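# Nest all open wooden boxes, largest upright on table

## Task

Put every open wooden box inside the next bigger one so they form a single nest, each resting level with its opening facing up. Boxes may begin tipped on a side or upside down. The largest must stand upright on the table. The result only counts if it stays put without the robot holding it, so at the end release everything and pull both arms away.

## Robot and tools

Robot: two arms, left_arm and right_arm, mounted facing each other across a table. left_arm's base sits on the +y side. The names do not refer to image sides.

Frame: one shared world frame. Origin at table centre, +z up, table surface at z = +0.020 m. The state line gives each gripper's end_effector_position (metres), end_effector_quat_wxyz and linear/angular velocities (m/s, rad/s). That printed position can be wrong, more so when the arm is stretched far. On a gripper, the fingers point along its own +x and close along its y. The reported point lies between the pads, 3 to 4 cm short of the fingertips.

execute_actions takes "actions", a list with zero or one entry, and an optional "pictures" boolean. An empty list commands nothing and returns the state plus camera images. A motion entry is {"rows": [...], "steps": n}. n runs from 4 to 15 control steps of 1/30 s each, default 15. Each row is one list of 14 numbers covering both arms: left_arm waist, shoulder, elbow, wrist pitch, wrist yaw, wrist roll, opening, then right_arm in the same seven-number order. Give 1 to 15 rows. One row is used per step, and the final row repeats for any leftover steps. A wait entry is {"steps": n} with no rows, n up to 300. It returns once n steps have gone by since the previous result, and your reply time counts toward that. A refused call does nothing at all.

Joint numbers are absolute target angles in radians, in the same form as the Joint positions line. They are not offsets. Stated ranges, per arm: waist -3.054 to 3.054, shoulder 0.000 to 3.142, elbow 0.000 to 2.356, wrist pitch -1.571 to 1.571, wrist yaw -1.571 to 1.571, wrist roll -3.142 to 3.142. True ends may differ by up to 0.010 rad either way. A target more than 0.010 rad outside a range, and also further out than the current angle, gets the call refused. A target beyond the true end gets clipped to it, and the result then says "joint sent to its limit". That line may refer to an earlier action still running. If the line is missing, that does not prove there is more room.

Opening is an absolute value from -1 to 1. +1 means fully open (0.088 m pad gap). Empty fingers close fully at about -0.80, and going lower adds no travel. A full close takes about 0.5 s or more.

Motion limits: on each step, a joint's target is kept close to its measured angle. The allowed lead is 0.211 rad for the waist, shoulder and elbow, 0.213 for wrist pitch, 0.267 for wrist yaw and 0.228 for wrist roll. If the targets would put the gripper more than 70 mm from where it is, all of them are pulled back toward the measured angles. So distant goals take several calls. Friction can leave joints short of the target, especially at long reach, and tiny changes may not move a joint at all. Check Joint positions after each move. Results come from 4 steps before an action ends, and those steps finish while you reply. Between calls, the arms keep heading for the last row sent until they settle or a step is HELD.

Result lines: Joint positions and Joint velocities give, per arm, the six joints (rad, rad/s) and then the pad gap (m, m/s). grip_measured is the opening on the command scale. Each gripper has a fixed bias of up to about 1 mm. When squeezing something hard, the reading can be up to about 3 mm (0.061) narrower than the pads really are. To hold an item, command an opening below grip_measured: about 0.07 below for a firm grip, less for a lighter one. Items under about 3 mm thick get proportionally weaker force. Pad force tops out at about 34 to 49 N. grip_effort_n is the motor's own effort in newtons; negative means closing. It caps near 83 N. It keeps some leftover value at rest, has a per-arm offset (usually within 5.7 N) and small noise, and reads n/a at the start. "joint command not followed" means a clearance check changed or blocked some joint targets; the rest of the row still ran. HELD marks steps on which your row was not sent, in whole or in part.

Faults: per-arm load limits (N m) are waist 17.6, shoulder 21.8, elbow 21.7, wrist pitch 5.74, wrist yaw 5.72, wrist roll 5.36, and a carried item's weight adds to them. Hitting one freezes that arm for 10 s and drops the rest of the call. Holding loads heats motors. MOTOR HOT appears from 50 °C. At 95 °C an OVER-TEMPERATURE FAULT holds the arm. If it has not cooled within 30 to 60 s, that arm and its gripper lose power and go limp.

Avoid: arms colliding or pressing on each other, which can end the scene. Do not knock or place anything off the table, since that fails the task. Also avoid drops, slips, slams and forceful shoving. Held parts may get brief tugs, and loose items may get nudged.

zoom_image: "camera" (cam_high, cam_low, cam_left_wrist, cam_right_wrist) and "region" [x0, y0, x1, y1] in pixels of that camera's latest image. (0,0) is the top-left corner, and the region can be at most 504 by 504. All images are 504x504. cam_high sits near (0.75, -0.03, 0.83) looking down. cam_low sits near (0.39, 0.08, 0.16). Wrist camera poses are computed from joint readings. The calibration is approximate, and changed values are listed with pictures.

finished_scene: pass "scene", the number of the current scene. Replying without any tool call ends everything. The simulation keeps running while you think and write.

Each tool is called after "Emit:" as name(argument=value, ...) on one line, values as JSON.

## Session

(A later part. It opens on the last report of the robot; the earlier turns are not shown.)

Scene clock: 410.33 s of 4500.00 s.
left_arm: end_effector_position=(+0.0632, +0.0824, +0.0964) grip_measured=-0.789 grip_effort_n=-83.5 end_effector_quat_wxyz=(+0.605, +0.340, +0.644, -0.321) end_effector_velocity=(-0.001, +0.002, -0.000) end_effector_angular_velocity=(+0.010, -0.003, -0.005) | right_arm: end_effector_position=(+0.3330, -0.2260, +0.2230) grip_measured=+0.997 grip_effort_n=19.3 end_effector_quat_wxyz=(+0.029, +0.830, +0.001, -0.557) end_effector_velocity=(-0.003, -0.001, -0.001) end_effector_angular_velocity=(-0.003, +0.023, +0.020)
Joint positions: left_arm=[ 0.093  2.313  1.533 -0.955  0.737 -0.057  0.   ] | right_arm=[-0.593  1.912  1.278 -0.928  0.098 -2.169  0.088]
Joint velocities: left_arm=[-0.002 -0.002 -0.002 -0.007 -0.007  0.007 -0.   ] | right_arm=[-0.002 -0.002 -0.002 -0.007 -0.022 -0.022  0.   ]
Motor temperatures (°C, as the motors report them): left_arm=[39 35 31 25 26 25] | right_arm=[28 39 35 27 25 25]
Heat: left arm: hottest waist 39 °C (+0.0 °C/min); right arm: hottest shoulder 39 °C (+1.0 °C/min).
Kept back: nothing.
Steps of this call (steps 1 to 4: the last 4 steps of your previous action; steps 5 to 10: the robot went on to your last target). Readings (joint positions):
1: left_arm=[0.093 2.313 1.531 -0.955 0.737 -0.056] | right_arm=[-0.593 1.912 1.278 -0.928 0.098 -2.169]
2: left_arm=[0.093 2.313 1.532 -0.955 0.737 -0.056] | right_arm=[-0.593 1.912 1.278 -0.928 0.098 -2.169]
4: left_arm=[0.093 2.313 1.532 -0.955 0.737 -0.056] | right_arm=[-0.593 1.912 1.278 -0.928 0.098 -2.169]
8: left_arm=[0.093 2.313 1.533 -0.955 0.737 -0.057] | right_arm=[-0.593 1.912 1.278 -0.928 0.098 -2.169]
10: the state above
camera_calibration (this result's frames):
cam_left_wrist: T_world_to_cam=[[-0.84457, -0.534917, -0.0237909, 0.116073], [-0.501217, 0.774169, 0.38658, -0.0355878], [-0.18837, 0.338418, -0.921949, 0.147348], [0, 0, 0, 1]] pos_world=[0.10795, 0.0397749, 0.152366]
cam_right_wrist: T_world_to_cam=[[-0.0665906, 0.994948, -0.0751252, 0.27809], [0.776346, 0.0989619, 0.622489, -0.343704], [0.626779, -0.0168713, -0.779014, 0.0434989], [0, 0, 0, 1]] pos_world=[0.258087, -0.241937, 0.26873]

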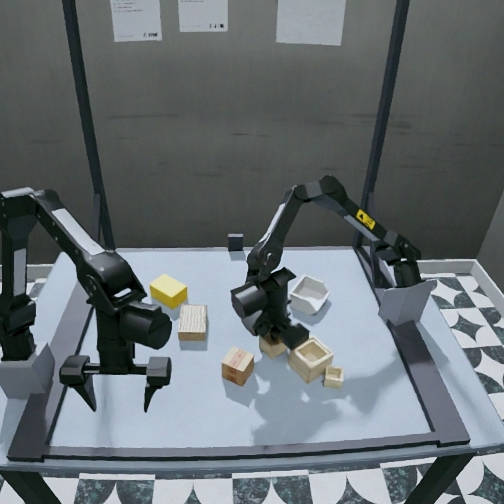

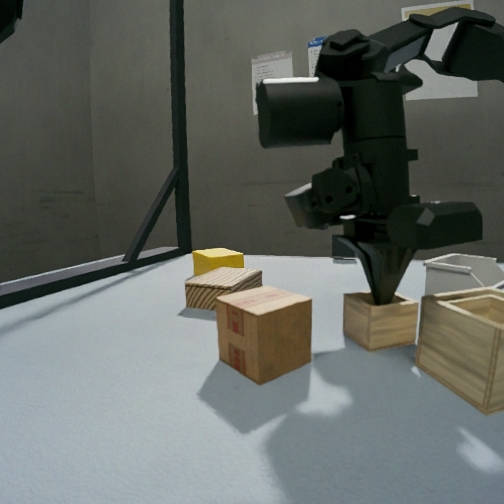

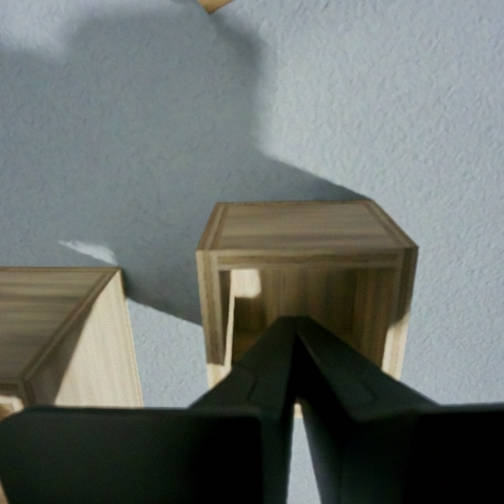

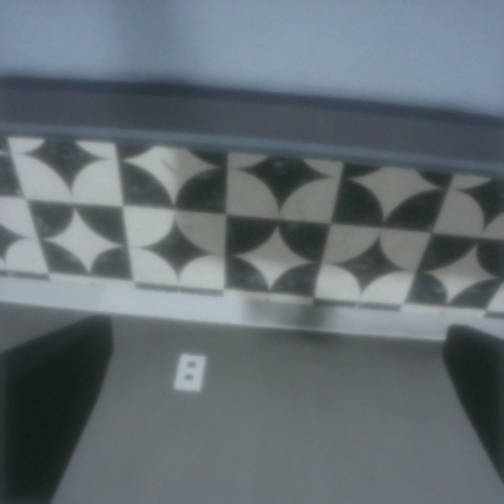

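Emit:
execute_actions(actions=[{"rows":[[0.075,2.325,1.50,-0.875,0.737,-0.075,-0.85,-0.593,1.912,1.278,-0.928,0.098,-2.169,1]],"steps":15}])

Emit:
execute_actions(actions=[{"steps":10}], pictures=true)

Scene clock: 410.90 s of 4500.00 s.
left_arm: end_effector_position=(+0.0639, +0.0788, +0.0863) grip_measured=-0.789 grip_effort_n=-83.5 end_effector_quat_wxyz=(+0.607, +0.346, +0.632, -0.335) end_effector_velocity=(+0.001, -0.003, -0.002) end_effector_angular_velocity=(-0.019, -0.003, +0.002) | right_arm: end_effector_position=(+0.3330, -0.2260, +0.2230) grip_measured=+0.997 grip_effort_n=19.3 end_effector_quat_wxyz=(+0.029, +0.830, +0.001, -0.557) end_effector_velocity=(+0.002, -0.000, +0.001) end_effector_angular_velocity=(+0.006, -0.010, -0.009)
Joint positions: left_arm=[ 0.074  2.315  1.507 -0.882  0.737 -0.071  0.   ] | right_arm=[-0.593  1.912  1.278 -0.928  0.098 -2.169  0.088]
Joint velocities: left_arm=[-0.002 -0.002 -0.012  0.037  0.007 -0.022 -0.   ] | right_arm=[-0.002 -0.002 -0.002  0.007  0.007  0.007 -0.   ]
Motor temperatures (°C, as the motors report them): left_arm=[39 35 31 25 26 25] | right_arm=[28 39 35 27 25 25]
Heat: left arm: hottest waist 39 °C (+0.0 °C/min); right arm: hottest shoulder 39 °C (+1.0 °C/min).
Steps of this call (steps 1 to 6: the robot went on to your last target; steps 7 to 17: the first 11 steps of this action). Readings (joint positions):
7: left_arm=[0.093 2.314 1.531 -0.950 0.737 -0.059] | right_arm=[-0.593 1.912 1.278 -0.928 0.098 -2.169]
8: left_arm=[0.091 2.314 1.527 -0.931 0.737 -0.062] | right_arm=[-0.593 1.912 1.278 -0.928 0.098 -2.169]
10: left_arm=[0.085 2.314 1.520 -0.906 0.737 -0.066] | right_arm=[-0.593 1.912 1.278 -0.928 0.098 -2.169]
14: left_arm=[0.075 2.315 1.509 -0.887 0.737 -0.070] | right_arm=[-0.593 1.912 1.278 -0.928 0.098 -2.169]
17: the state above

Scene clock: 411.23 s of 4500.00 s.
left_arm: end_effector_position=(+0.0643, +0.0787, +0.0859) grip_measured=-0.789 grip_effort_n=-83.5 end_effector_quat_wxyz=(+0.607, +0.346, +0.631, -0.335) end_effector_velocity=(-0.005, +0.001, -0.001) end_effector_angular_velocity=(+0.012, +0.014, -0.001) | right_arm: end_effector_position=(+0.3330, -0.2260, +0.2230) grip_measured=+0.997 grip_effort_n=19.3 end_effector_quat_wxyz=(+0.029, +0.830, +0.001, -0.557) end_effector_velocity=(-0.003, -0.004, -0.001) end_effector_angular_velocity=(-0.016, +0.018, +0.000)
Joint positions: left_arm=[ 0.074  2.315  1.505 -0.877  0.737 -0.072  0.   ] | right_arm=[-0.593  1.912  1.278 -0.928  0.098 -2.169  0.088]
Joint velocities: left_arm=[-0.007 -0.002  0.002 -0.022  0.007  0.007 -0.   ] | right_arm=[-0.002 -0.002 -0.002 -0.022 -0.007 -0.007 -0.   ]
Motor temperatures (°C, as the motors report them): left_arm=[39 35 31 25 26 25] | right_arm=[28 39 35 27 25 25]
Heat: left arm: hottest waist 39 °C (+0.0 °C/min); right arm: hottest shoulder 39 °C (+1.0 °C/min).
Kept back: nothing.
Steps of this call (steps 1 to 4: the last 4 steps of your previous action; steps 5 to 10: the robot went on to your last target). Readings (joint positions):
1: left_arm=[0.074 2.315 1.507 -0.881 0.737 -0.071] | right_arm=[-0.593 1.912 1.278 -0.928 0.098 -2.169]
2: left_arm=[0.074 2.315 1.506 -0.879 0.737 -0.071] | right_arm=[-0.593 1.912 1.278 -0.928 0.098 -2.169]
4: left_arm=[0.074 2.315 1.506 -0.879 0.737 -0.072] | right_arm=[-0.593 1.912 1.278 -0.928 0.098 -2.169]
8: left_arm=[0.074 2.315 1.505 -0.877 0.737 -0.072] | right_arm=[-0.593 1.912 1.278 -0.928 0.098 -2.169]
10: the state above
camera_calibration (this result's frames):
cam_left_wrist: T_world_to_cam=[[-0.8611, -0.50786, -0.0241714, 0.113702], [-0.480656, 0.797633, 0.364352, -0.0293697], [-0.16576, 0.325361, -0.930948, 0.139491], [0, 0, 0, 1]] pos_world=[0.106914, 0.0357863, 0.143308]
cam_right_wrist: T_world_to_cam=[[-0.0665906, 0.994948, -0.0751252, 0.27809], [0.776346, 0.0989619, 0.622489, -0.343704], [0.626779, -0.0168713, -0.779014, 0.0434989], [0, 0, 0, 1]] pos_world=[0.258087, -0.241937, 0.26873]

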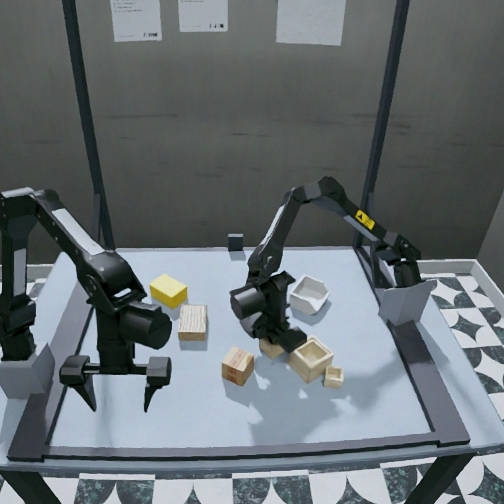

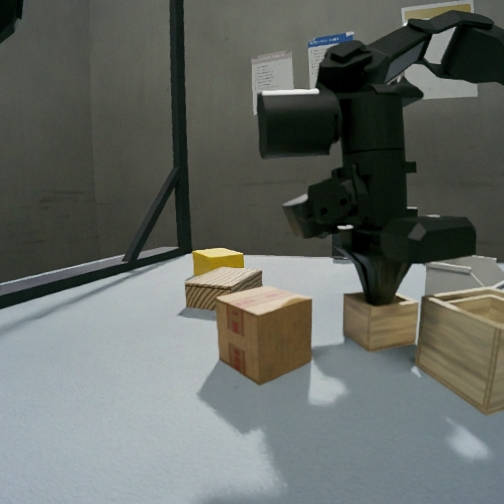

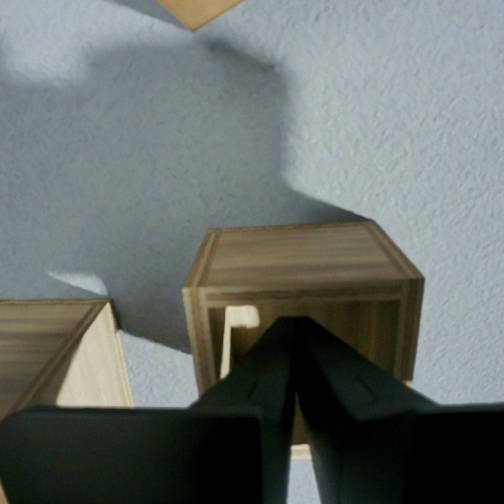

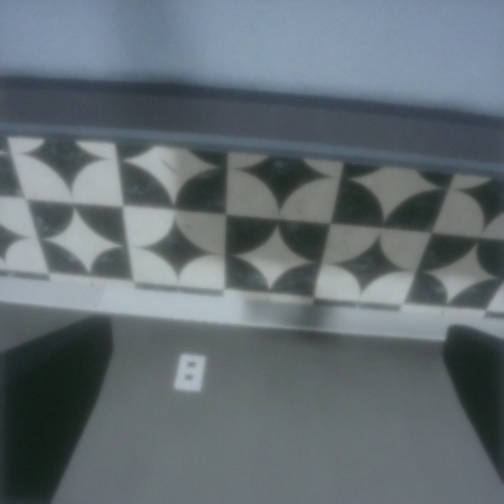

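Emit:
execute_actions(actions=[{"rows":[[0.095,2.262,1.445,-0.877,0.737,-0.065,-0.85,-0.593,1.912,1.278,-0.928,0.098,-2.169,1]],"steps":15}])

Emit:
execute_actions(actions=[{"rows":[[0.092,2.268,1.452,-0.877,0.737,-0.064,-0.6,-0.593,1.912,1.278,-0.928,0.098,-2.169,1],[0.092,2.268,1.452,-0.877,0.737,-0.064,-0.45,-0.593,1.912,1.278,-0.928,0.098,-2.169,1],[0.092,2.268,1.452,-0.877,0.737,-0.064,-0.3,-0.593,1.912,1.278,-0.928,0.098,-2.169,1],[0.092,2.268,1.452,-0.877,0.737,-0.064,-0.1,-0.593,1.912,1.278,-0.928,0.098,-2.169,1]],"steps":15}])

Emit:
execute_actions(actions=[{"steps":12}], pictures=true)

Scene clock: 411.80 s of 4500.00 s.
left_arm: end_effector_position=(+0.0624, +0.0898, +0.0917) grip_measured=-0.789 grip_effort_n=-83.5 end_effector_quat_wxyz=(+0.610, +0.340, +0.636, -0.329) end_effector_velocity=(-0.009, -0.004, +0.008) end_effector_angular_velocity=(-0.016, -0.018, -0.023) | right_arm: end_effector_position=(+0.3330, -0.2260, +0.2230) grip_measured=+0.997 grip_effort_n=18.8 end_effector_quat_wxyz=(+0.029, +0.830, +0.001, -0.557) end_effector_velocity=(-0.001, -0.004, +0.000) end_effector_angular_velocity=(+0.003, +0.010, -0.014)
Joint positions: left_arm=[ 0.09   2.28   1.453 -0.877  0.737 -0.069  0.   ] | right_arm=[-0.593  1.912  1.278 -0.928  0.098 -2.169  0.088]
Joint velocities: left_arm=[-0.007 -0.046 -0.017  0.007 -0.007 -0.007 -0.   ] | right_arm=[-0.007 -0.007 -0.007 -0.007 -0.007  0.007  0.   ]
Motor temperatures (°C, as the motors report them): left_arm=[39 35 31 25 26 25] | right_arm=[28 39 35 27 25 25]
Heat: left arm: hottest waist 39 °C (+0.0 °C/min); right arm: hottest shoulder 39 °C (+1.0 °C/min).
Steps of this call (steps 1 to 6: the robot went on to your last target; steps 7 to 17: the first 11 steps of this action). Readings (joint positions):
7: left_arm=[0.074 2.313 1.500 -0.874 0.737 -0.072] | right_arm=[-0.593 1.912 1.278 -0.928 0.098 -2.169]
8: left_arm=[0.075 2.308 1.490 -0.872 0.737 -0.072] | right_arm=[-0.593 1.912 1.278 -0.928 0.098 -2.169]
10: left_arm=[0.080 2.297 1.471 -0.877 0.737 -0.072] | right_arm=[-0.593 1.912 1.278 -0.928 0.098 -2.169]
14: left_arm=[0.089 2.286 1.456 -0.877 0.737 -0.069] | right_arm=[-0.593 1.912 1.278 -0.928 0.098 -2.169]
17: the state above

Scene clock: 412.30 s of 4500.00 s.
left_arm: end_effector_position=(+0.0618, +0.0899, +0.0922) grip_measured=-0.173 grip_effort_n=68.1 end_effector_quat_wxyz=(+0.610, +0.340, +0.635, -0.330) end_effector_velocity=(-0.001, +0.004, -0.001) end_effector_angular_velocity=(+0.013, -0.001, -0.001) | right_arm: end_effector_position=(+0.3330, -0.2260, +0.2230) grip_measured=+0.997 grip_effort_n=19.8 end_effector_quat_wxyz=(+0.029, +0.830, +0.001, -0.557) end_effector_velocity=(-0.001, +0.003, +0.001) end_effector_angular_velocity=(+0.019, +0.013, +0.011)
Joint positions: left_arm=[ 0.09   2.277  1.451 -0.877  0.737 -0.067  0.031] | right_arm=[-0.593  1.912  1.278 -0.928  0.098 -2.169  0.088]
Joint velocities: left_arm=[-0.002 -0.002 -0.007 -0.007 -0.007  0.007  0.021] | right_arm=[-0.002 -0.002  0.002  0.007 -0.022 -0.007 -0.   ]
Motor temperatures (°C, as the motors report them): left_arm=[39 36 31 25 26 25] | right_arm=[28 39 35 27 25 25]
Heat: left arm: hottest waist 39 °C (+0.0 °C/min); right arm: hottest shoulder 39 °C (+1.0 °C/min).
Steps of this call (steps 1 to 4: the last 4 steps of your previous action; steps 5 to 15: the first 11 steps of this action). Readings (joint positions):
5: left_arm=[0.090 2.277 1.451 -0.877 0.737 -0.068] | right_arm=[-0.593 1.912 1.278 -0.928 0.098 -2.169]
6: left_arm=[0.090 2.277 1.451 -0.877 0.737 -0.068] | right_arm=[-0.593 1.912 1.278 -0.928 0.098 -2.169]
8: left_arm=[0.090 2.277 1.451 -0.877 0.737 -0.067] | right_arm=[-0.593 1.912 1.278 -0.928 0.098 -2.169]
12: left_arm=[0.090 2.277 1.451 -0.877 0.737 -0.067] | right_arm=[-0.593 1.912 1.278 -0.928 0.098 -2.169]
15: the state above

Scene clock: 412.70 s of 4500.00 s.
left_arm: end_effector_position=(+0.0618, +0.0899, +0.0922) grip_measured=-0.159 grip_effort_n=83.0 end_effector_quat_wxyz=(+0.610, +0.340, +0.635, -0.330) end_effector_velocity=(+0.000, +0.002, +0.001) end_effector_angular_velocity=(+0.015, -0.018, +0.021) | right_arm: end_effector_position=(+0.3330, -0.2260, +0.2230) grip_measured=+0.997 grip_effort_n=19.3 end_effector_quat_wxyz=(+0.029, +0.830, +0.001, -0.557) end_effector_velocity=(-0.004, -0.004, -0.001) end_effector_angular_velocity=(-0.018, +0.018, +0.005)
Joint positions: left_arm=[ 0.09   2.277  1.451 -0.877  0.737 -0.067  0.031] | right_arm=[-0.593  1.912  1.278 -0.928  0.098 -2.169  0.088]
Joint velocities: left_arm=[-0.002 -0.007 -0.002 -0.007 -0.022 -0.022 -0.   ] | right_arm=[ 0.002 -0.002 -0.002 -0.022 -0.007 -0.007 -0.   ]
Motor temperatures (°C, as the motors report them): left_arm=[39 36 31 25 26 25] | right_arm=[28 39 35 27 25 25]
Heat: left arm: hottest waist 39 °C (+0.0 °C/min); right arm: hottest shoulder 39 °C (+1.0 °C/min).
Kept back: nothing.
Steps of this call (steps 1 to 4: the last 4 steps of your previous action; steps 5 to 12: the robot went on to your last target). Readings (joint positions):
1: left_arm=[0.090 2.277 1.451 -0.877 0.737 -0.067] | right_arm=[-0.593 1.912 1.278 -0.928 0.098 -2.169]
2: left_arm=[0.090 2.277 1.451 -0.877 0.737 -0.067] | right_arm=[-0.593 1.912 1.278 -0.928 0.098 -2.169]
4: left_arm=[0.090 2.277 1.451 -0.877 0.737 -0.067] | right_arm=[-0.593 1.912 1.278 -0.928 0.098 -2.169]
8: left_arm=[0.090 2.277 1.451 -0.877 0.737 -0.067] | right_arm=[-0.593 1.912 1.278 -0.928 0.098 -2.169]
12: the state above
camera_calibration (this result's frames):
cam_left_wrist: T_world_to_cam=[[-0.851902, -0.523203, -0.0228537, 0.118072], [-0.494255, 0.788808, 0.365369, -0.0402259], [-0.173135, 0.322554, -0.930582, 0.141951], [0, 0, 0, 1]] pos_world=[0.105281, 0.0477192, 0.149493]
cam_right_wrist: T_world_to_cam=[[-0.0665906, 0.994948, -0.0751252, 0.27809], [0.776346, 0.0989619, 0.622489, -0.343704], [0.626779, -0.0168713, -0.779014, 0.0434989], [0, 0, 0, 1]] pos_world=[0.258087, -0.241937, 0.26873]

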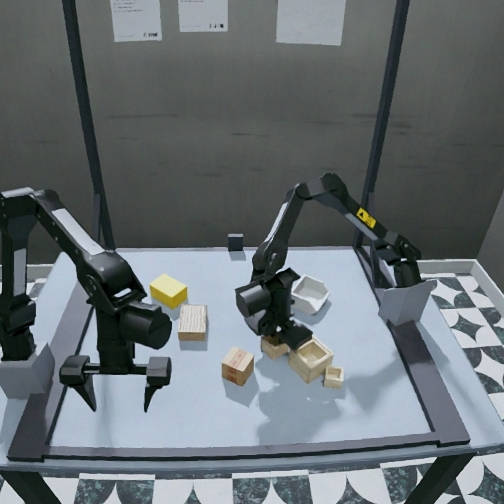

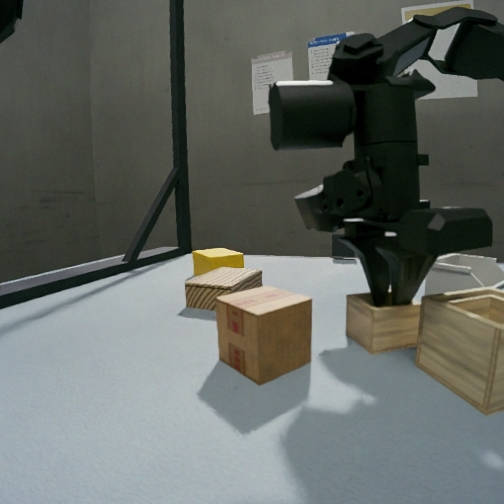

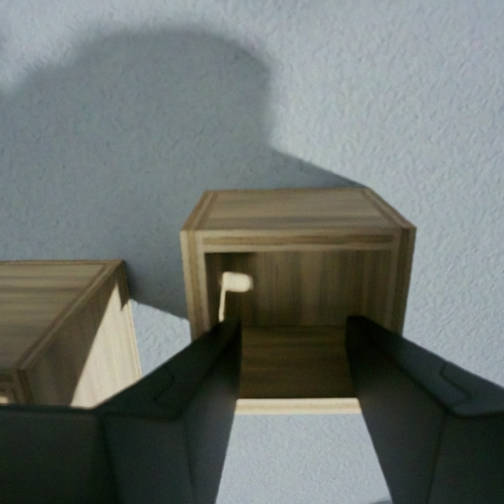

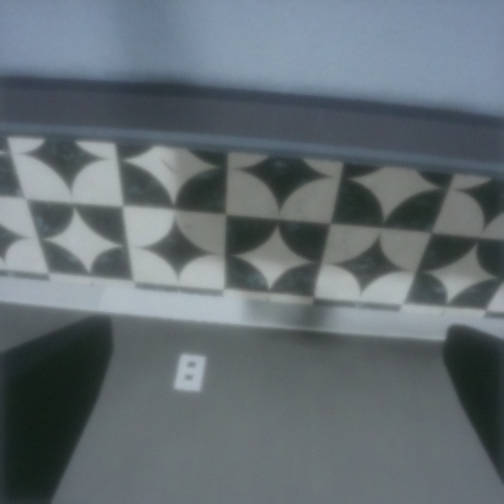

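Emit:
execute_actions(actions=[{"rows":[[0.16,2.15,1.43,-0.99,0.737,0.0,0.0,-0.593,1.912,1.278,-0.928,0.098,-2.169,1]],"steps":15}])

Emit:
execute_actions(actions=[{"rows":[[0.25,2.05,1.36,-1.03,0.737,0.09,0.0,-0.593,1.912,1.278,-0.928,0.098,-2.169,1]],"steps":15}])

Emit:
execute_actions(actions=[{"steps":10}], pictures=true)

Scene clock: 413.33 s of 4500.00 s.
left_arm: end_effector_position=(+0.0503, +0.0951, +0.1376) grip_measured=-0.159 grip_effort_n=83.0 end_effector_quat_wxyz=(+0.619, +0.333, +0.624, -0.342) end_effector_velocity=(-0.005, +0.012, -0.000) end_effector_angular_velocity=(+0.055, +0.009, +0.034) | right_arm: end_effector_position=(+0.3330, -0.2260, +0.2230) grip_measured=+0.997 grip_effort_n=19.3 end_effector_quat_wxyz=(+0.029, +0.830, +0.001, -0.557) end_effector_velocity=(+0.000, +0.001, +0.000) end_effector_angular_velocity=(+0.008, +0.003, +0.008)
Joint positions: left_arm=[ 0.157  2.162  1.435 -0.982  0.737 -0.006  0.031] | right_arm=[-0.593  1.912  1.278 -0.928  0.098 -2.169  0.088]
Joint velocities: left_arm=[-0.002 -0.002 -0.002 -0.066 -0.022  0.007  0.   ] | right_arm=[-0.002 -0.002 -0.002  0.007 -0.007 -0.007 -0.   ]
Motor temperatures (°C, as the motors report them): left_arm=[39 36 31 25 26 25] | right_arm=[28 39 35 27 25 25]
Heat: left arm: hottest waist 39 °C (+0.0 °C/min); right arm: hottest shoulder 39 °C (+1.0 °C/min).
Steps of this call (steps 1 to 8: the robot went on to your last target; steps 9 to 19: the first 11 steps of this action). Readings (joint positions):
9: left_arm=[0.091 2.270 1.451 -0.884 0.737 -0.059] | right_arm=[-0.593 1.912 1.278 -0.928 0.098 -2.169]
10: left_arm=[0.098 2.257 1.447 -0.910 0.737 -0.045] | right_arm=[-0.593 1.912 1.278 -0.928 0.098 -2.169]
12: left_arm=[0.120 2.222 1.435 -0.952 0.737 -0.028] | right_arm=[-0.593 1.912 1.278 -0.928 0.098 -2.169]
16: left_arm=[0.154 2.168 1.435 -0.974 0.737 -0.011] | right_arm=[-0.593 1.912 1.278 -0.928 0.098 -2.169]
19: the state above

Scene clock: 413.83 s of 4500.00 s.
left_arm: end_effector_position=(+0.0511, +0.1136, +0.1728) grip_measured=-0.159 grip_effort_n=83.0 end_effector_quat_wxyz=(+0.631, +0.325, +0.606, -0.359) end_effector_velocity=(-0.007, +0.020, -0.012) end_effector_angular_velocity=(+0.068, +0.022, +0.008) | right_arm: end_effector_position=(+0.3330, -0.2260, +0.2230) grip_measured=+0.997 grip_effort_n=19.3 end_effector_quat_wxyz=(+0.029, +0.830, +0.001, -0.557) end_effector_velocity=(-0.002, +0.002, -0.001) end_effector_angular_velocity=(+0.015, +0.015, +0.010)
Joint positions: left_arm=[ 0.246  2.064  1.371 -1.026  0.738  0.082  0.031] | right_arm=[-0.593  1.912  1.278 -0.928  0.098 -2.169  0.088]
Joint velocities: left_arm=[-0.012 -0.007 -0.051 -0.037 -0.022  0.037 -0.   ] | right_arm=[-0.002 -0.002 -0.002  0.007 -0.022 -0.007 -0.   ]
Motor temperatures (°C, as the motors report them): left_arm=[39 36 31 25 26 25] | right_arm=[28 39 35 27 25 25]
Heat: left arm: hottest waist 39 °C (+0.0 °C/min); right arm: hottest shoulder 39 °C (+1.0 °C/min).
Steps of this call (steps 1 to 4: the last 4 steps of your previous action; steps 5 to 15: the first 11 steps of this action). Readings (joint positions):
5: left_arm=[0.159 2.155 1.428 -0.986 0.738 0.007] | right_arm=[-0.593 1.912 1.278 -0.928 0.098 -2.169]
6: left_arm=[0.167 2.141 1.414 -0.995 0.738 0.028] | right_arm=[-0.593 1.912 1.278 -0.928 0.098 -2.169]
8: left_arm=[0.199 2.109 1.387 -1.019 0.738 0.052] | right_arm=[-0.593 1.912 1.278 -0.928 0.098 -2.169]
12: left_arm=[0.244 2.071 1.376 -1.022 0.738 0.075] | right_arm=[-0.593 1.912 1.278 -0.928 0.098 -2.169]
15: the state above

Scene clock: 414.17 s of 4500.00 s.
left_arm: end_effector_position=(+0.0507, +0.1156, +0.1717) grip_measured=-0.159 grip_effort_n=83.0 end_effector_quat_wxyz=(+0.629, +0.326, +0.608, -0.358) end_effector_velocity=(-0.002, +0.005, +0.000) end_effector_angular_velocity=(+0.025, -0.009, +0.003) | right_arm: end_effector_position=(+0.3330, -0.2260, +0.2230) grip_measured=+0.997 grip_effort_n=18.8 end_effector_quat_wxyz=(+0.029, +0.830, +0.001, -0.557) end_effector_velocity=(+0.002, -0.004, -0.001) end_effector_angular_velocity=(-0.020, +0.001, +0.009)
Joint positions: left_arm=[ 0.246  2.064  1.365 -1.028  0.738  0.086  0.031] | right_arm=[-0.593  1.912  1.278 -0.928  0.098 -2.169  0.088]
Joint velocities: left_arm=[-0.002 -0.007 -0.002 -0.022 -0.022  0.007 -0.   ] | right_arm=[-0.007  0.002 -0.002 -0.007  0.007 -0.022 -0.   ]
Motor temperatures (°C, as the motors report them): left_arm=[39 36 31 25 26 25] | right_arm=[28 39 35 27 25 25]
Heat: left arm: hottest waist 39 °C (+0.0 °C/min); right arm: hottest shoulder 39 °C (+1.0 °C/min).
Kept back: nothing.
Steps of this call (steps 1 to 4: the last 4 steps of your previous action; steps 5 to 10: the robot went on to your last target). Readings (joint positions):
1: left_arm=[0.246 2.064 1.369 -1.027 0.738 0.083] | right_arm=[-0.593 1.912 1.278 -0.928 0.098 -2.169]
2: left_arm=[0.246 2.064 1.368 -1.027 0.738 0.084] | right_arm=[-0.593 1.912 1.278 -0.928 0.098 -2.169]
4: left_arm=[0.246 2.064 1.366 -1.028 0.738 0.085] | right_arm=[-0.593 1.912 1.278 -0.928 0.098 -2.169]
8: left_arm=[0.246 2.064 1.365 -1.028 0.738 0.086] | right_arm=[-0.593 1.912 1.278 -0.928 0.098 -2.169]
10: the state above
camera_calibration (this result's frames):
cam_left_wrist: T_world_to_cam=[[-0.862518, -0.506013, -0.00373668, 0.119113], [-0.486203, 0.82666, 0.283268, -0.0857485], [-0.140248, 0.246141, -0.959033, 0.217791], [0, 0, 0, 1]] pos_world=[0.0915907, 0.0775501, 0.233604]
cam_right_wrist: T_world_to_cam=[[-0.0665906, 0.994948, -0.0751252, 0.27809], [0.776346, 0.0989619, 0.622489, -0.343704], [0.626779, -0.0168713, -0.779014, 0.0434989], [0, 0, 0, 1]] pos_world=[0.258087, -0.241937, 0.26873]

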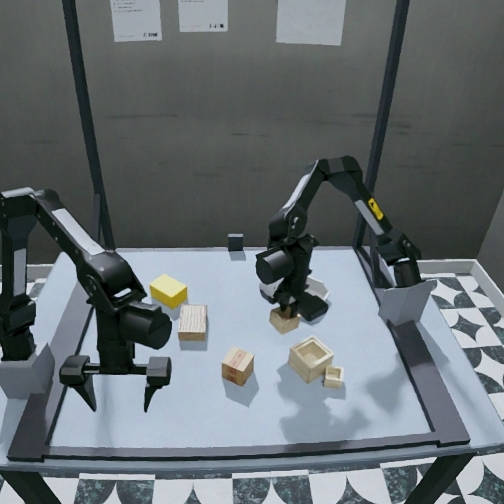

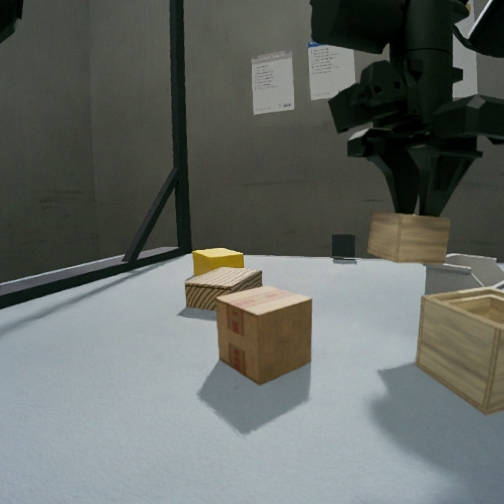

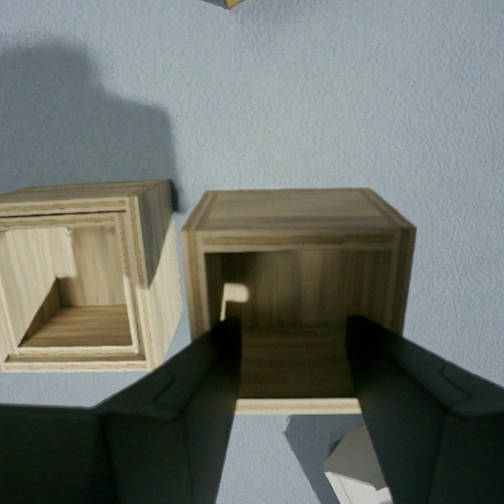

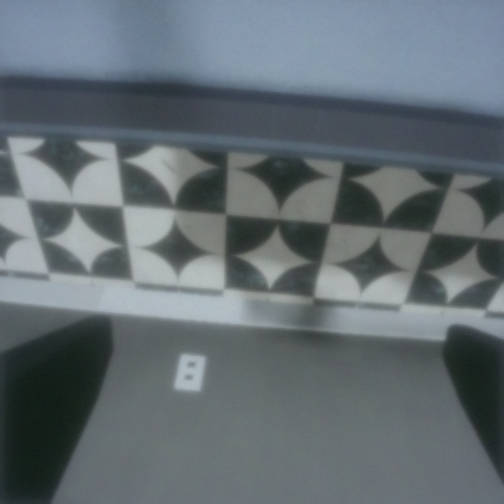

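Emit:
execute_actions(actions=[{"rows":[[0.34,2.2,1.45,-1.07,0.738,0.18,0.0,-0.593,1.912,1.278,-0.928,0.098,-2.169,1]],"steps":15}])

Emit:
execute_actions(actions=[{"steps":12}], pictures=true)

Scene clock: 414.83 s of 4500.00 s.
left_arm: end_effector_position=(+0.0922, +0.1264, +0.1753) grip_measured=-0.159 grip_effort_n=83.0 end_effector_quat_wxyz=(+0.630, +0.307, +0.621, -0.350) end_effector_velocity=(+0.000, -0.014, +0.004) end_effector_angular_velocity=(+0.000, -0.020, -0.095) | right_arm: end_effector_position=(+0.3330, -0.2260, +0.2230) grip_measured=+0.997 grip_effort_n=19.8 end_effector_quat_wxyz=(+0.029, +0.830, +0.001, -0.557) end_effector_velocity=(-0.000, -0.003, +0.000) end_effector_angular_velocity=(-0.003, +0.010, -0.001)
Joint positions: left_arm=[ 0.337  2.187  1.434 -1.066  0.738  0.172  0.031] | right_arm=[-0.593  1.912  1.278 -0.928  0.098 -2.169  0.088]
Joint velocities: left_arm=[-0.017  0.017  0.066 -0.022 -0.007  0.066  0.   ] | right_arm=[-0.007 -0.002 -0.002 -0.007 -0.007 -0.007 -0.   ]
Motor temperatures (°C, as the motors report them): left_arm=[39 36 31 25 26 25] | right_arm=[28 39 35 27 25 25]
Heat: left arm: hottest waist 39 °C (+0.0 °C/min); right arm: hottest shoulder 39 °C (+1.0 °C/min).
Steps of this call (steps 1 to 9: the robot went on to your last target; steps 10 to 20: the first 11 steps of this action). Readings (joint positions):
10: left_arm=[0.248 2.072 1.371 -1.036 0.738 0.098] | right_arm=[-0.593 1.912 1.278 -0.928 0.098 -2.169]
11: left_arm=[0.257 2.090 1.387 -1.050 0.740 0.118] | right_arm=[-0.593 1.912 1.278 -0.928 0.098 -2.169]
13: left_arm=[0.288 2.130 1.416 -1.049 0.740 0.143] | right_arm=[-0.593 1.912 1.278 -0.928 0.098 -2.169]
17: left_arm=[0.334 2.178 1.427 -1.064 0.738 0.165] | right_arm=[-0.593 1.912 1.278 -0.928 0.098 -2.169]
20: the state above

Scene clock: 415.23 s of 4500.00 s.
left_arm: end_effector_position=(+0.0928, +0.1250, +0.1758) grip_measured=-0.159 grip_effort_n=83.0 end_effector_quat_wxyz=(+0.630, +0.309, +0.619, -0.353) end_effector_velocity=(-0.002, +0.001, +0.001) end_effector_angular_velocity=(+0.008, -0.003, +0.007) | right_arm: end_effector_position=(+0.3330, -0.2260, +0.2230) grip_measured=+0.997 grip_effort_n=19.3 end_effector_quat_wxyz=(+0.029, +0.830, +0.001, -0.557) end_effector_velocity=(+0.000, +0.001, +0.000) end_effector_angular_velocity=(+0.008, +0.003, +0.008)
Joint positions: left_arm=[ 0.337  2.19   1.441 -1.068  0.738  0.177  0.031] | right_arm=[-0.593  1.912  1.278 -0.928  0.098 -2.169  0.088]
Joint velocities: left_arm=[-0.002 -0.007 -0.002 -0.007 -0.007 -0.007  0.   ] | right_arm=[-0.002 -0.002 -0.002  0.007 -0.007 -0.007  0.   ]
Motor temperatures (°C, as the motors report them): left_arm=[39 36 31 25 26 25] | right_arm=[28 39 35 27 25 25]
Heat: left arm: hottest waist 39 °C (+0.0 °C/min); right arm: hottest shoulder 39 °C (+1.0 °C/min).
Kept back: nothing.
Steps of this call (steps 1 to 4: the last 4 steps of your previous action; steps 5 to 12: the robot went on to your last target). Readings (joint positions):
1: left_arm=[0.337 2.187 1.436 -1.066 0.738 0.173] | right_arm=[-0.593 1.912 1.278 -0.928 0.098 -2.169]
2: left_arm=[0.337 2.187 1.438 -1.067 0.738 0.174] | right_arm=[-0.593 1.912 1.278 -0.928 0.098 -2.169]
4: left_arm=[0.337 2.187 1.441 -1.067 0.738 0.176] | right_arm=[-0.593 1.912 1.278 -0.928 0.098 -2.169]
8: left_arm=[0.337 2.189 1.441 -1.068 0.738 0.176] | right_arm=[-0.593 1.912 1.278 -0.928 0.098 -2.169]
12: the state above
camera_calibration (this result's frames):
cam_left_wrist: T_world_to_cam=[[-0.844232, -0.535699, 0.0172796, 0.158529], [-0.508796, 0.811137, 0.288414, -0.071108], [-0.168519, 0.234697, -0.95735, 0.229044], [0, 0, 0, 1]] pos_world=[0.136254, 0.0888463, 0.237045]
cam_right_wrist: T_world_to_cam=[[-0.0665906, 0.994948, -0.0751252, 0.27809], [0.776346, 0.0989619, 0.622489, -0.343704], [0.626779, -0.0168713, -0.779014, 0.0434989], [0, 0, 0, 1]] pos_world=[0.258087, -0.241937, 0.26873]

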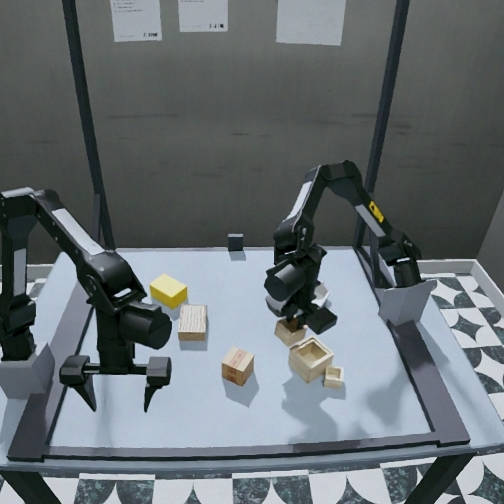

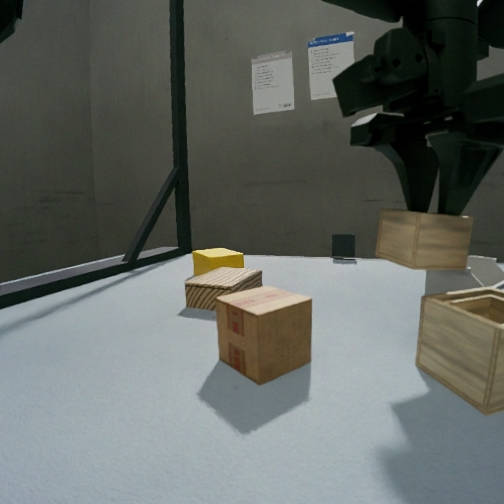

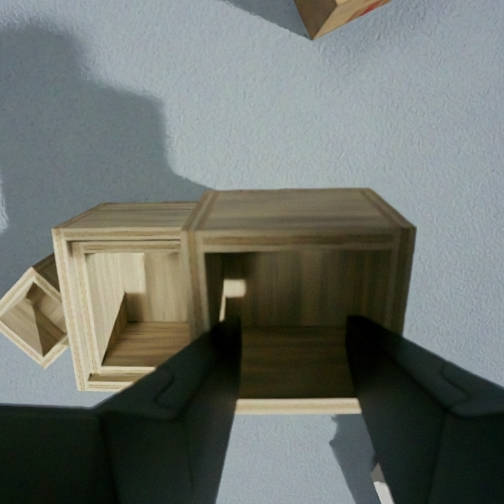

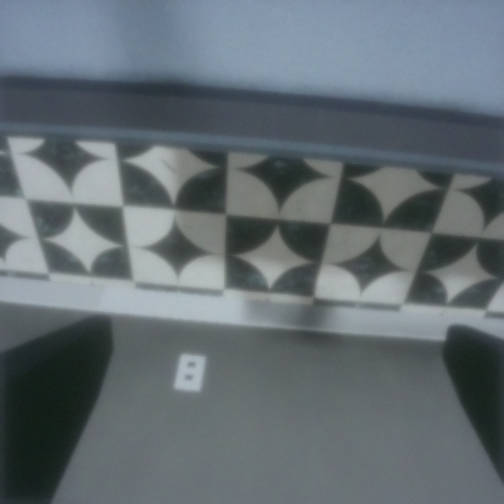

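Emit:
execute_actions(actions=[])

Scene clock: 415.77 s of 4500.00 s.
left_arm: end_effector_position=(+0.0928, +0.1249, +0.1759) grip_measured=-0.159 grip_effort_n=83.0 end_effector_quat_wxyz=(+0.630, +0.309, +0.619, -0.353) end_effector_velocity=(-0.001, +0.000, +0.000) end_effector_angular_velocity=(+0.008, -0.004, -0.007) | right_arm: end_effector_position=(+0.3330, -0.2260, +0.2230) grip_measured=+0.997 grip_effort_n=19.3 end_effector_quat_wxyz=(+0.029, +0.830, +0.001, -0.557) end_effector_velocity=(+0.002, -0.000, +0.001) end_effector_angular_velocity=(-0.005, -0.009, +0.019)
Joint positions: left_arm=[ 0.337  2.19   1.442 -1.068  0.738  0.177  0.031] | right_arm=[-0.593  1.912  1.278 -0.928  0.098 -2.169  0.088]
Joint velocities: left_arm=[-0.002 -0.002  0.002 -0.007 -0.007  0.007 -0.   ] | right_arm=[-0.002 -0.002 -0.002  0.007  0.007 -0.022 -0.   ]
Motor temperatures (°C, as the motors report them): left_arm=[39 36 31 25 26 25] | right_arm=[28 39 35 27 25 25]
Heat: left arm: hottest waist 39 °C (+0.0 °C/min); right arm: hottest shoulder 39 °C (+1.0 °C/min).
Kept back: nothing.
Steps of this call (steps 1 to 15: the robot went on to your last target; step 16: nothing new was sent). Readings (joint positions):
1: left_arm=[0.337 2.190 1.441 -1.068 0.738 0.177] | right_arm=[-0.593 1.912 1.278 -0.928 0.098 -2.169]
2: left_arm=[0.337 2.190 1.441 -1.068 0.738 0.177] | right_arm=[-0.593 1.912 1.278 -0.928 0.098 -2.169]
4: left_arm=[0.337 2.190 1.442 -1.068 0.738 0.177] | right_arm=[-0.593 1.912 1.278 -0.928 0.098 -2.169]
8: left_arm=[0.337 2.190 1.442 -1.068 0.738 0.177] | right_arm=[-0.593 1.912 1.278 -0.928 0.098 -2.169]
16: the state above
All arms were judged still, so your last target was given up. Only a new action makes them travel on or press farther. Fingers that are still opening or closing keep moving.
camera_calibration (this result's frames):
cam_left_wrist: T_world_to_cam=[[-0.844569, -0.535171, 0.0171939, 0.158469], [-0.50836, 0.811515, 0.288123, -0.0710691], [-0.168148, 0.234599, -0.957439, 0.229138], [0, 0, 0, 1]] pos_world=[0.136239, 0.0887262, 0.237138]
cam_right_wrist: T_world_to_cam=[[-0.0665906, 0.994948, -0.0751252, 0.27809], [0.776346, 0.0989619, 0.622489, -0.343704], [0.626779, -0.0168713, -0.779014, 0.0434989], [0, 0, 0, 1]] pos_world=[0.258087, -0.241937, 0.26873]

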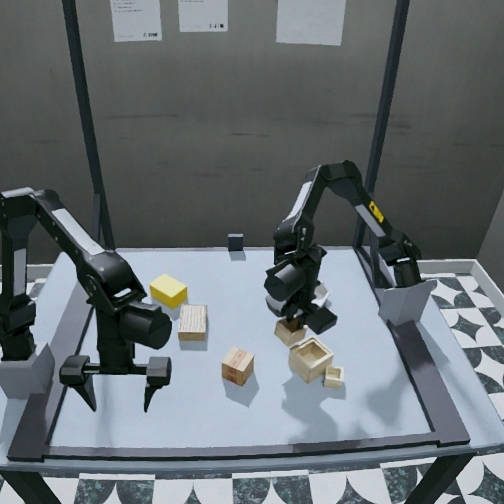

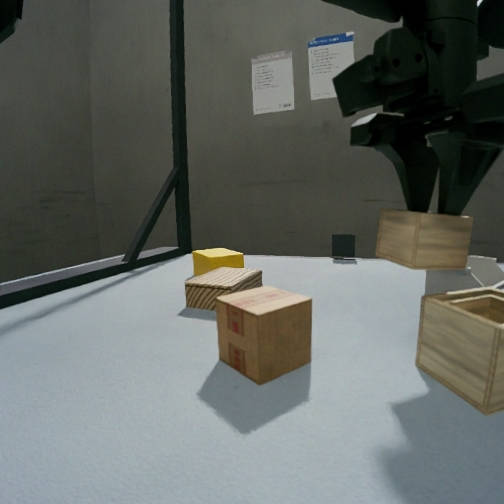

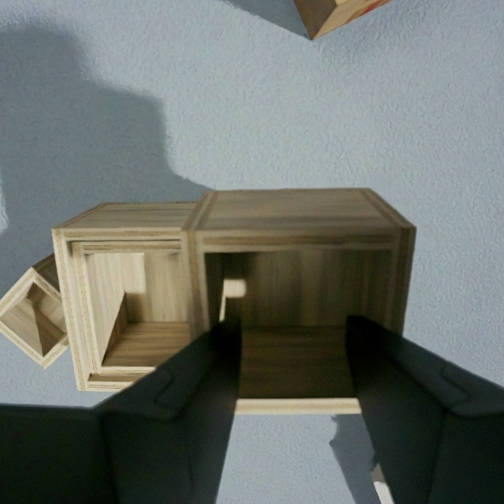

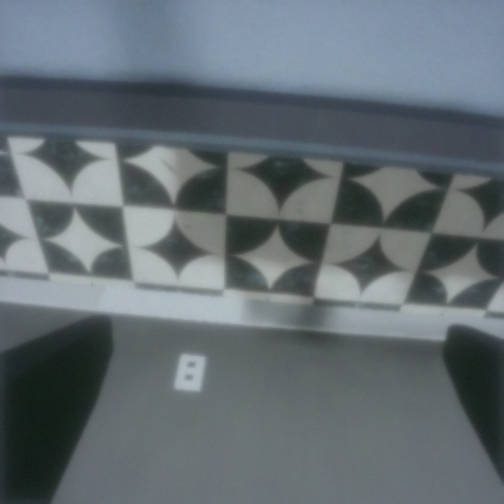

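Emit:
execute_actions(actions=[{"rows":[[0.462,2.365,1.528,-1.105,0.738,0.30,0.0,-0.593,1.912,1.278,-0.928,0.098,-2.169,1]],"steps":15}])

Emit:
execute_actions(actions=[{"steps":15}], pictures=true)

Scene clock: 416.37 s of 4500.00 s.
left_arm: end_effector_position=(+0.1473, +0.1526, +0.1754) grip_measured=-0.159 grip_effort_n=83.0 end_effector_quat_wxyz=(+0.630, +0.279, +0.637, -0.345) end_effector_velocity=(+0.000, -0.024, +0.006) end_effector_angular_velocity=(-0.007, -0.047, -0.135) | right_arm: end_effector_position=(+0.3330, -0.2260, +0.2230) grip_measured=+0.997 grip_effort_n=19.8 end_effector_quat_wxyz=(+0.029, +0.830, +0.001, -0.557) end_effector_velocity=(+0.002, -0.004, +0.001) end_effector_angular_velocity=(-0.010, -0.002, -0.003)
Joint positions: left_arm=[ 0.462  2.353  1.511 -1.102  0.736  0.29   0.031] | right_arm=[-0.593  1.912  1.278 -0.928  0.098 -2.169  0.088]
Joint velocities: left_arm=[-0.037  0.002  0.081 -0.007 -0.007  0.066 -0.   ] | right_arm=[-0.007 -0.002 -0.002 -0.007  0.007 -0.007 -0.   ]
Motor temperatures (°C, as the motors report them): left_arm=[39 36 31 25 26 25] | right_arm=[28 39 35 27 25 25]
Heat: left arm: hottest waist 39 °C (+0.0 °C/min); right arm: hottest shoulder 39 °C (+1.0 °C/min).
Steps of this call (steps 1 to 7: nothing new was sent; steps 8 to 18: the first 11 steps of this action). Readings (joint positions):
8: left_arm=[0.339 2.203 1.448 -1.078 0.739 0.192] | right_arm=[-0.593 1.912 1.278 -0.928 0.098 -2.169]
9: left_arm=[0.350 2.228 1.469 -1.090 0.744 0.218] | right_arm=[-0.593 1.912 1.278 -0.928 0.098 -2.169]
11: left_arm=[0.392 2.281 1.501 -1.083 0.744 0.252] | right_arm=[-0.593 1.912 1.278 -0.928 0.098 -2.169]
15: left_arm=[0.457 2.346 1.506 -1.099 0.736 0.281] | right_arm=[-0.593 1.912 1.278 -0.928 0.098 -2.169]
18: the state above

Scene clock: 416.87 s of 4500.00 s.
left_arm: end_effector_position=(+0.1474, +0.1502, +0.1759) grip_measured=-0.159 grip_effort_n=83.0 end_effector_quat_wxyz=(+0.629, +0.283, +0.634, -0.349) end_effector_velocity=(-0.001, -0.001, -0.001) end_effector_angular_velocity=(-0.006, +0.003, -0.011) | right_arm: end_effector_position=(+0.3330, -0.2260, +0.2230) grip_measured=+0.997 grip_effort_n=19.3 end_effector_quat_wxyz=(+0.029, +0.830, +0.001, -0.557) end_effector_velocity=(-0.003, -0.001, +0.001) end_effector_angular_velocity=(-0.002, +0.008, +0.010)
Joint positions: left_arm=[ 0.458  2.355  1.519 -1.103  0.736  0.297  0.031] | right_arm=[-0.593  1.912  1.278 -0.928  0.098 -2.169  0.088]
Joint velocities: left_arm=[-0.002 -0.002 -0.007  0.007  0.007  0.007 -0.   ] | right_arm=[ 0.002 -0.007 -0.002 -0.007 -0.007 -0.007 -0.   ]
Motor temperatures (°C, as the motors report them): left_arm=[39 36 31 25 26 25] | right_arm=[28 39 35 27 25 25]
Heat: left arm: hottest waist 39 °C (+0.0 °C/min); right arm: hottest shoulder 39 °C (+1.0 °C/min).
Kept back: nothing.
Steps of this call (steps 1 to 4: the last 4 steps of your previous action; steps 5 to 15: the robot went on to your last target). Readings (joint positions):
1: left_arm=[0.461 2.353 1.514 -1.102 0.736 0.292] | right_arm=[-0.593 1.912 1.278 -0.928 0.098 -2.169]
2: left_arm=[0.460 2.353 1.517 -1.102 0.736 0.293] | right_arm=[-0.593 1.912 1.278 -0.928 0.098 -2.169]
4: left_arm=[0.458 2.353 1.519 -1.102 0.736 0.295] | right_arm=[-0.593 1.912 1.278 -0.928 0.098 -2.169]
8: left_arm=[0.458 2.354 1.519 -1.103 0.736 0.296] | right_arm=[-0.593 1.912 1.278 -0.928 0.098 -2.169]
15: the state above
All arms were judged still, so your last target was given up. Only a new action makes them travel on or press farther. Fingers that are still opening or closing keep moving.
camera_calibration (this result's frames):
cam_left_wrist: T_world_to_cam=[[-0.817762, -0.572837, 0.0558857, 0.213034], [-0.535077, 0.792426, 0.292836, -0.0579195], [-0.212033, 0.209567, -0.954528, 0.242068], [0, 0, 0, 1]] pos_world=[0.194546, 0.117201, 0.236116]
cam_right_wrist: T_world_to_cam=[[-0.0665906, 0.994948, -0.0751252, 0.27809], [0.776346, 0.0989619, 0.622489, -0.343704], [0.626779, -0.0168713, -0.779014, 0.0434989], [0, 0, 0, 1]] pos_world=[0.258087, -0.241937, 0.26873]

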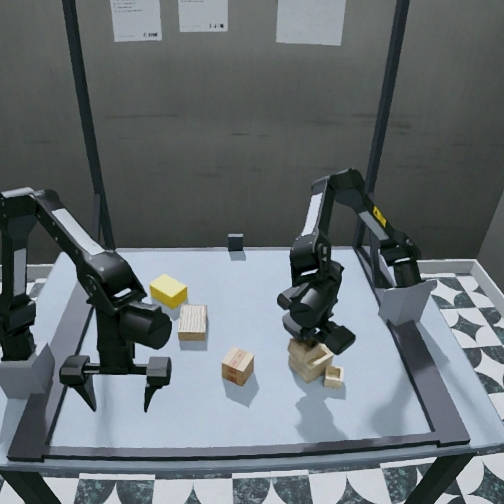

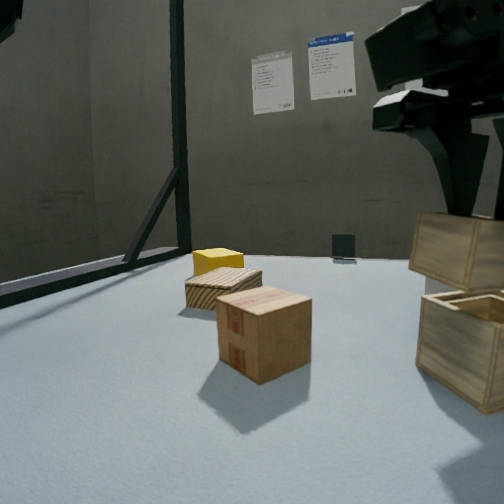

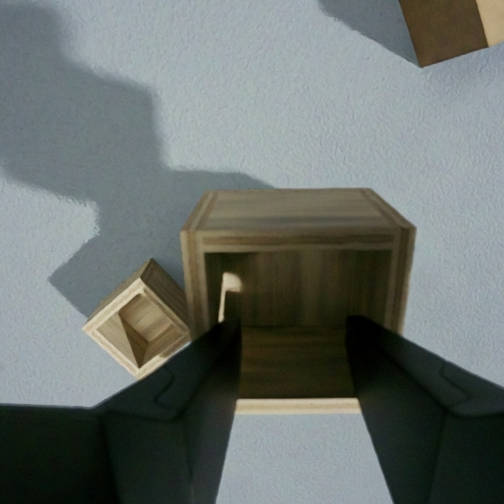

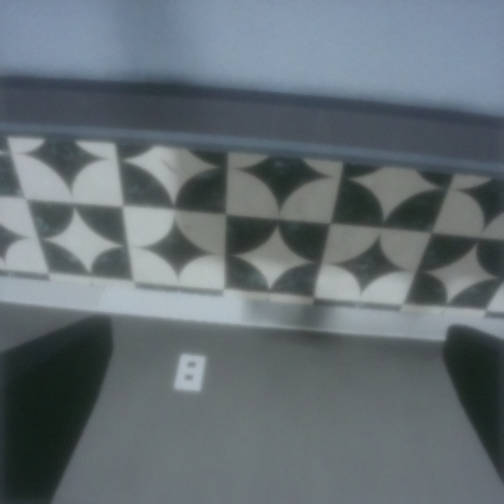

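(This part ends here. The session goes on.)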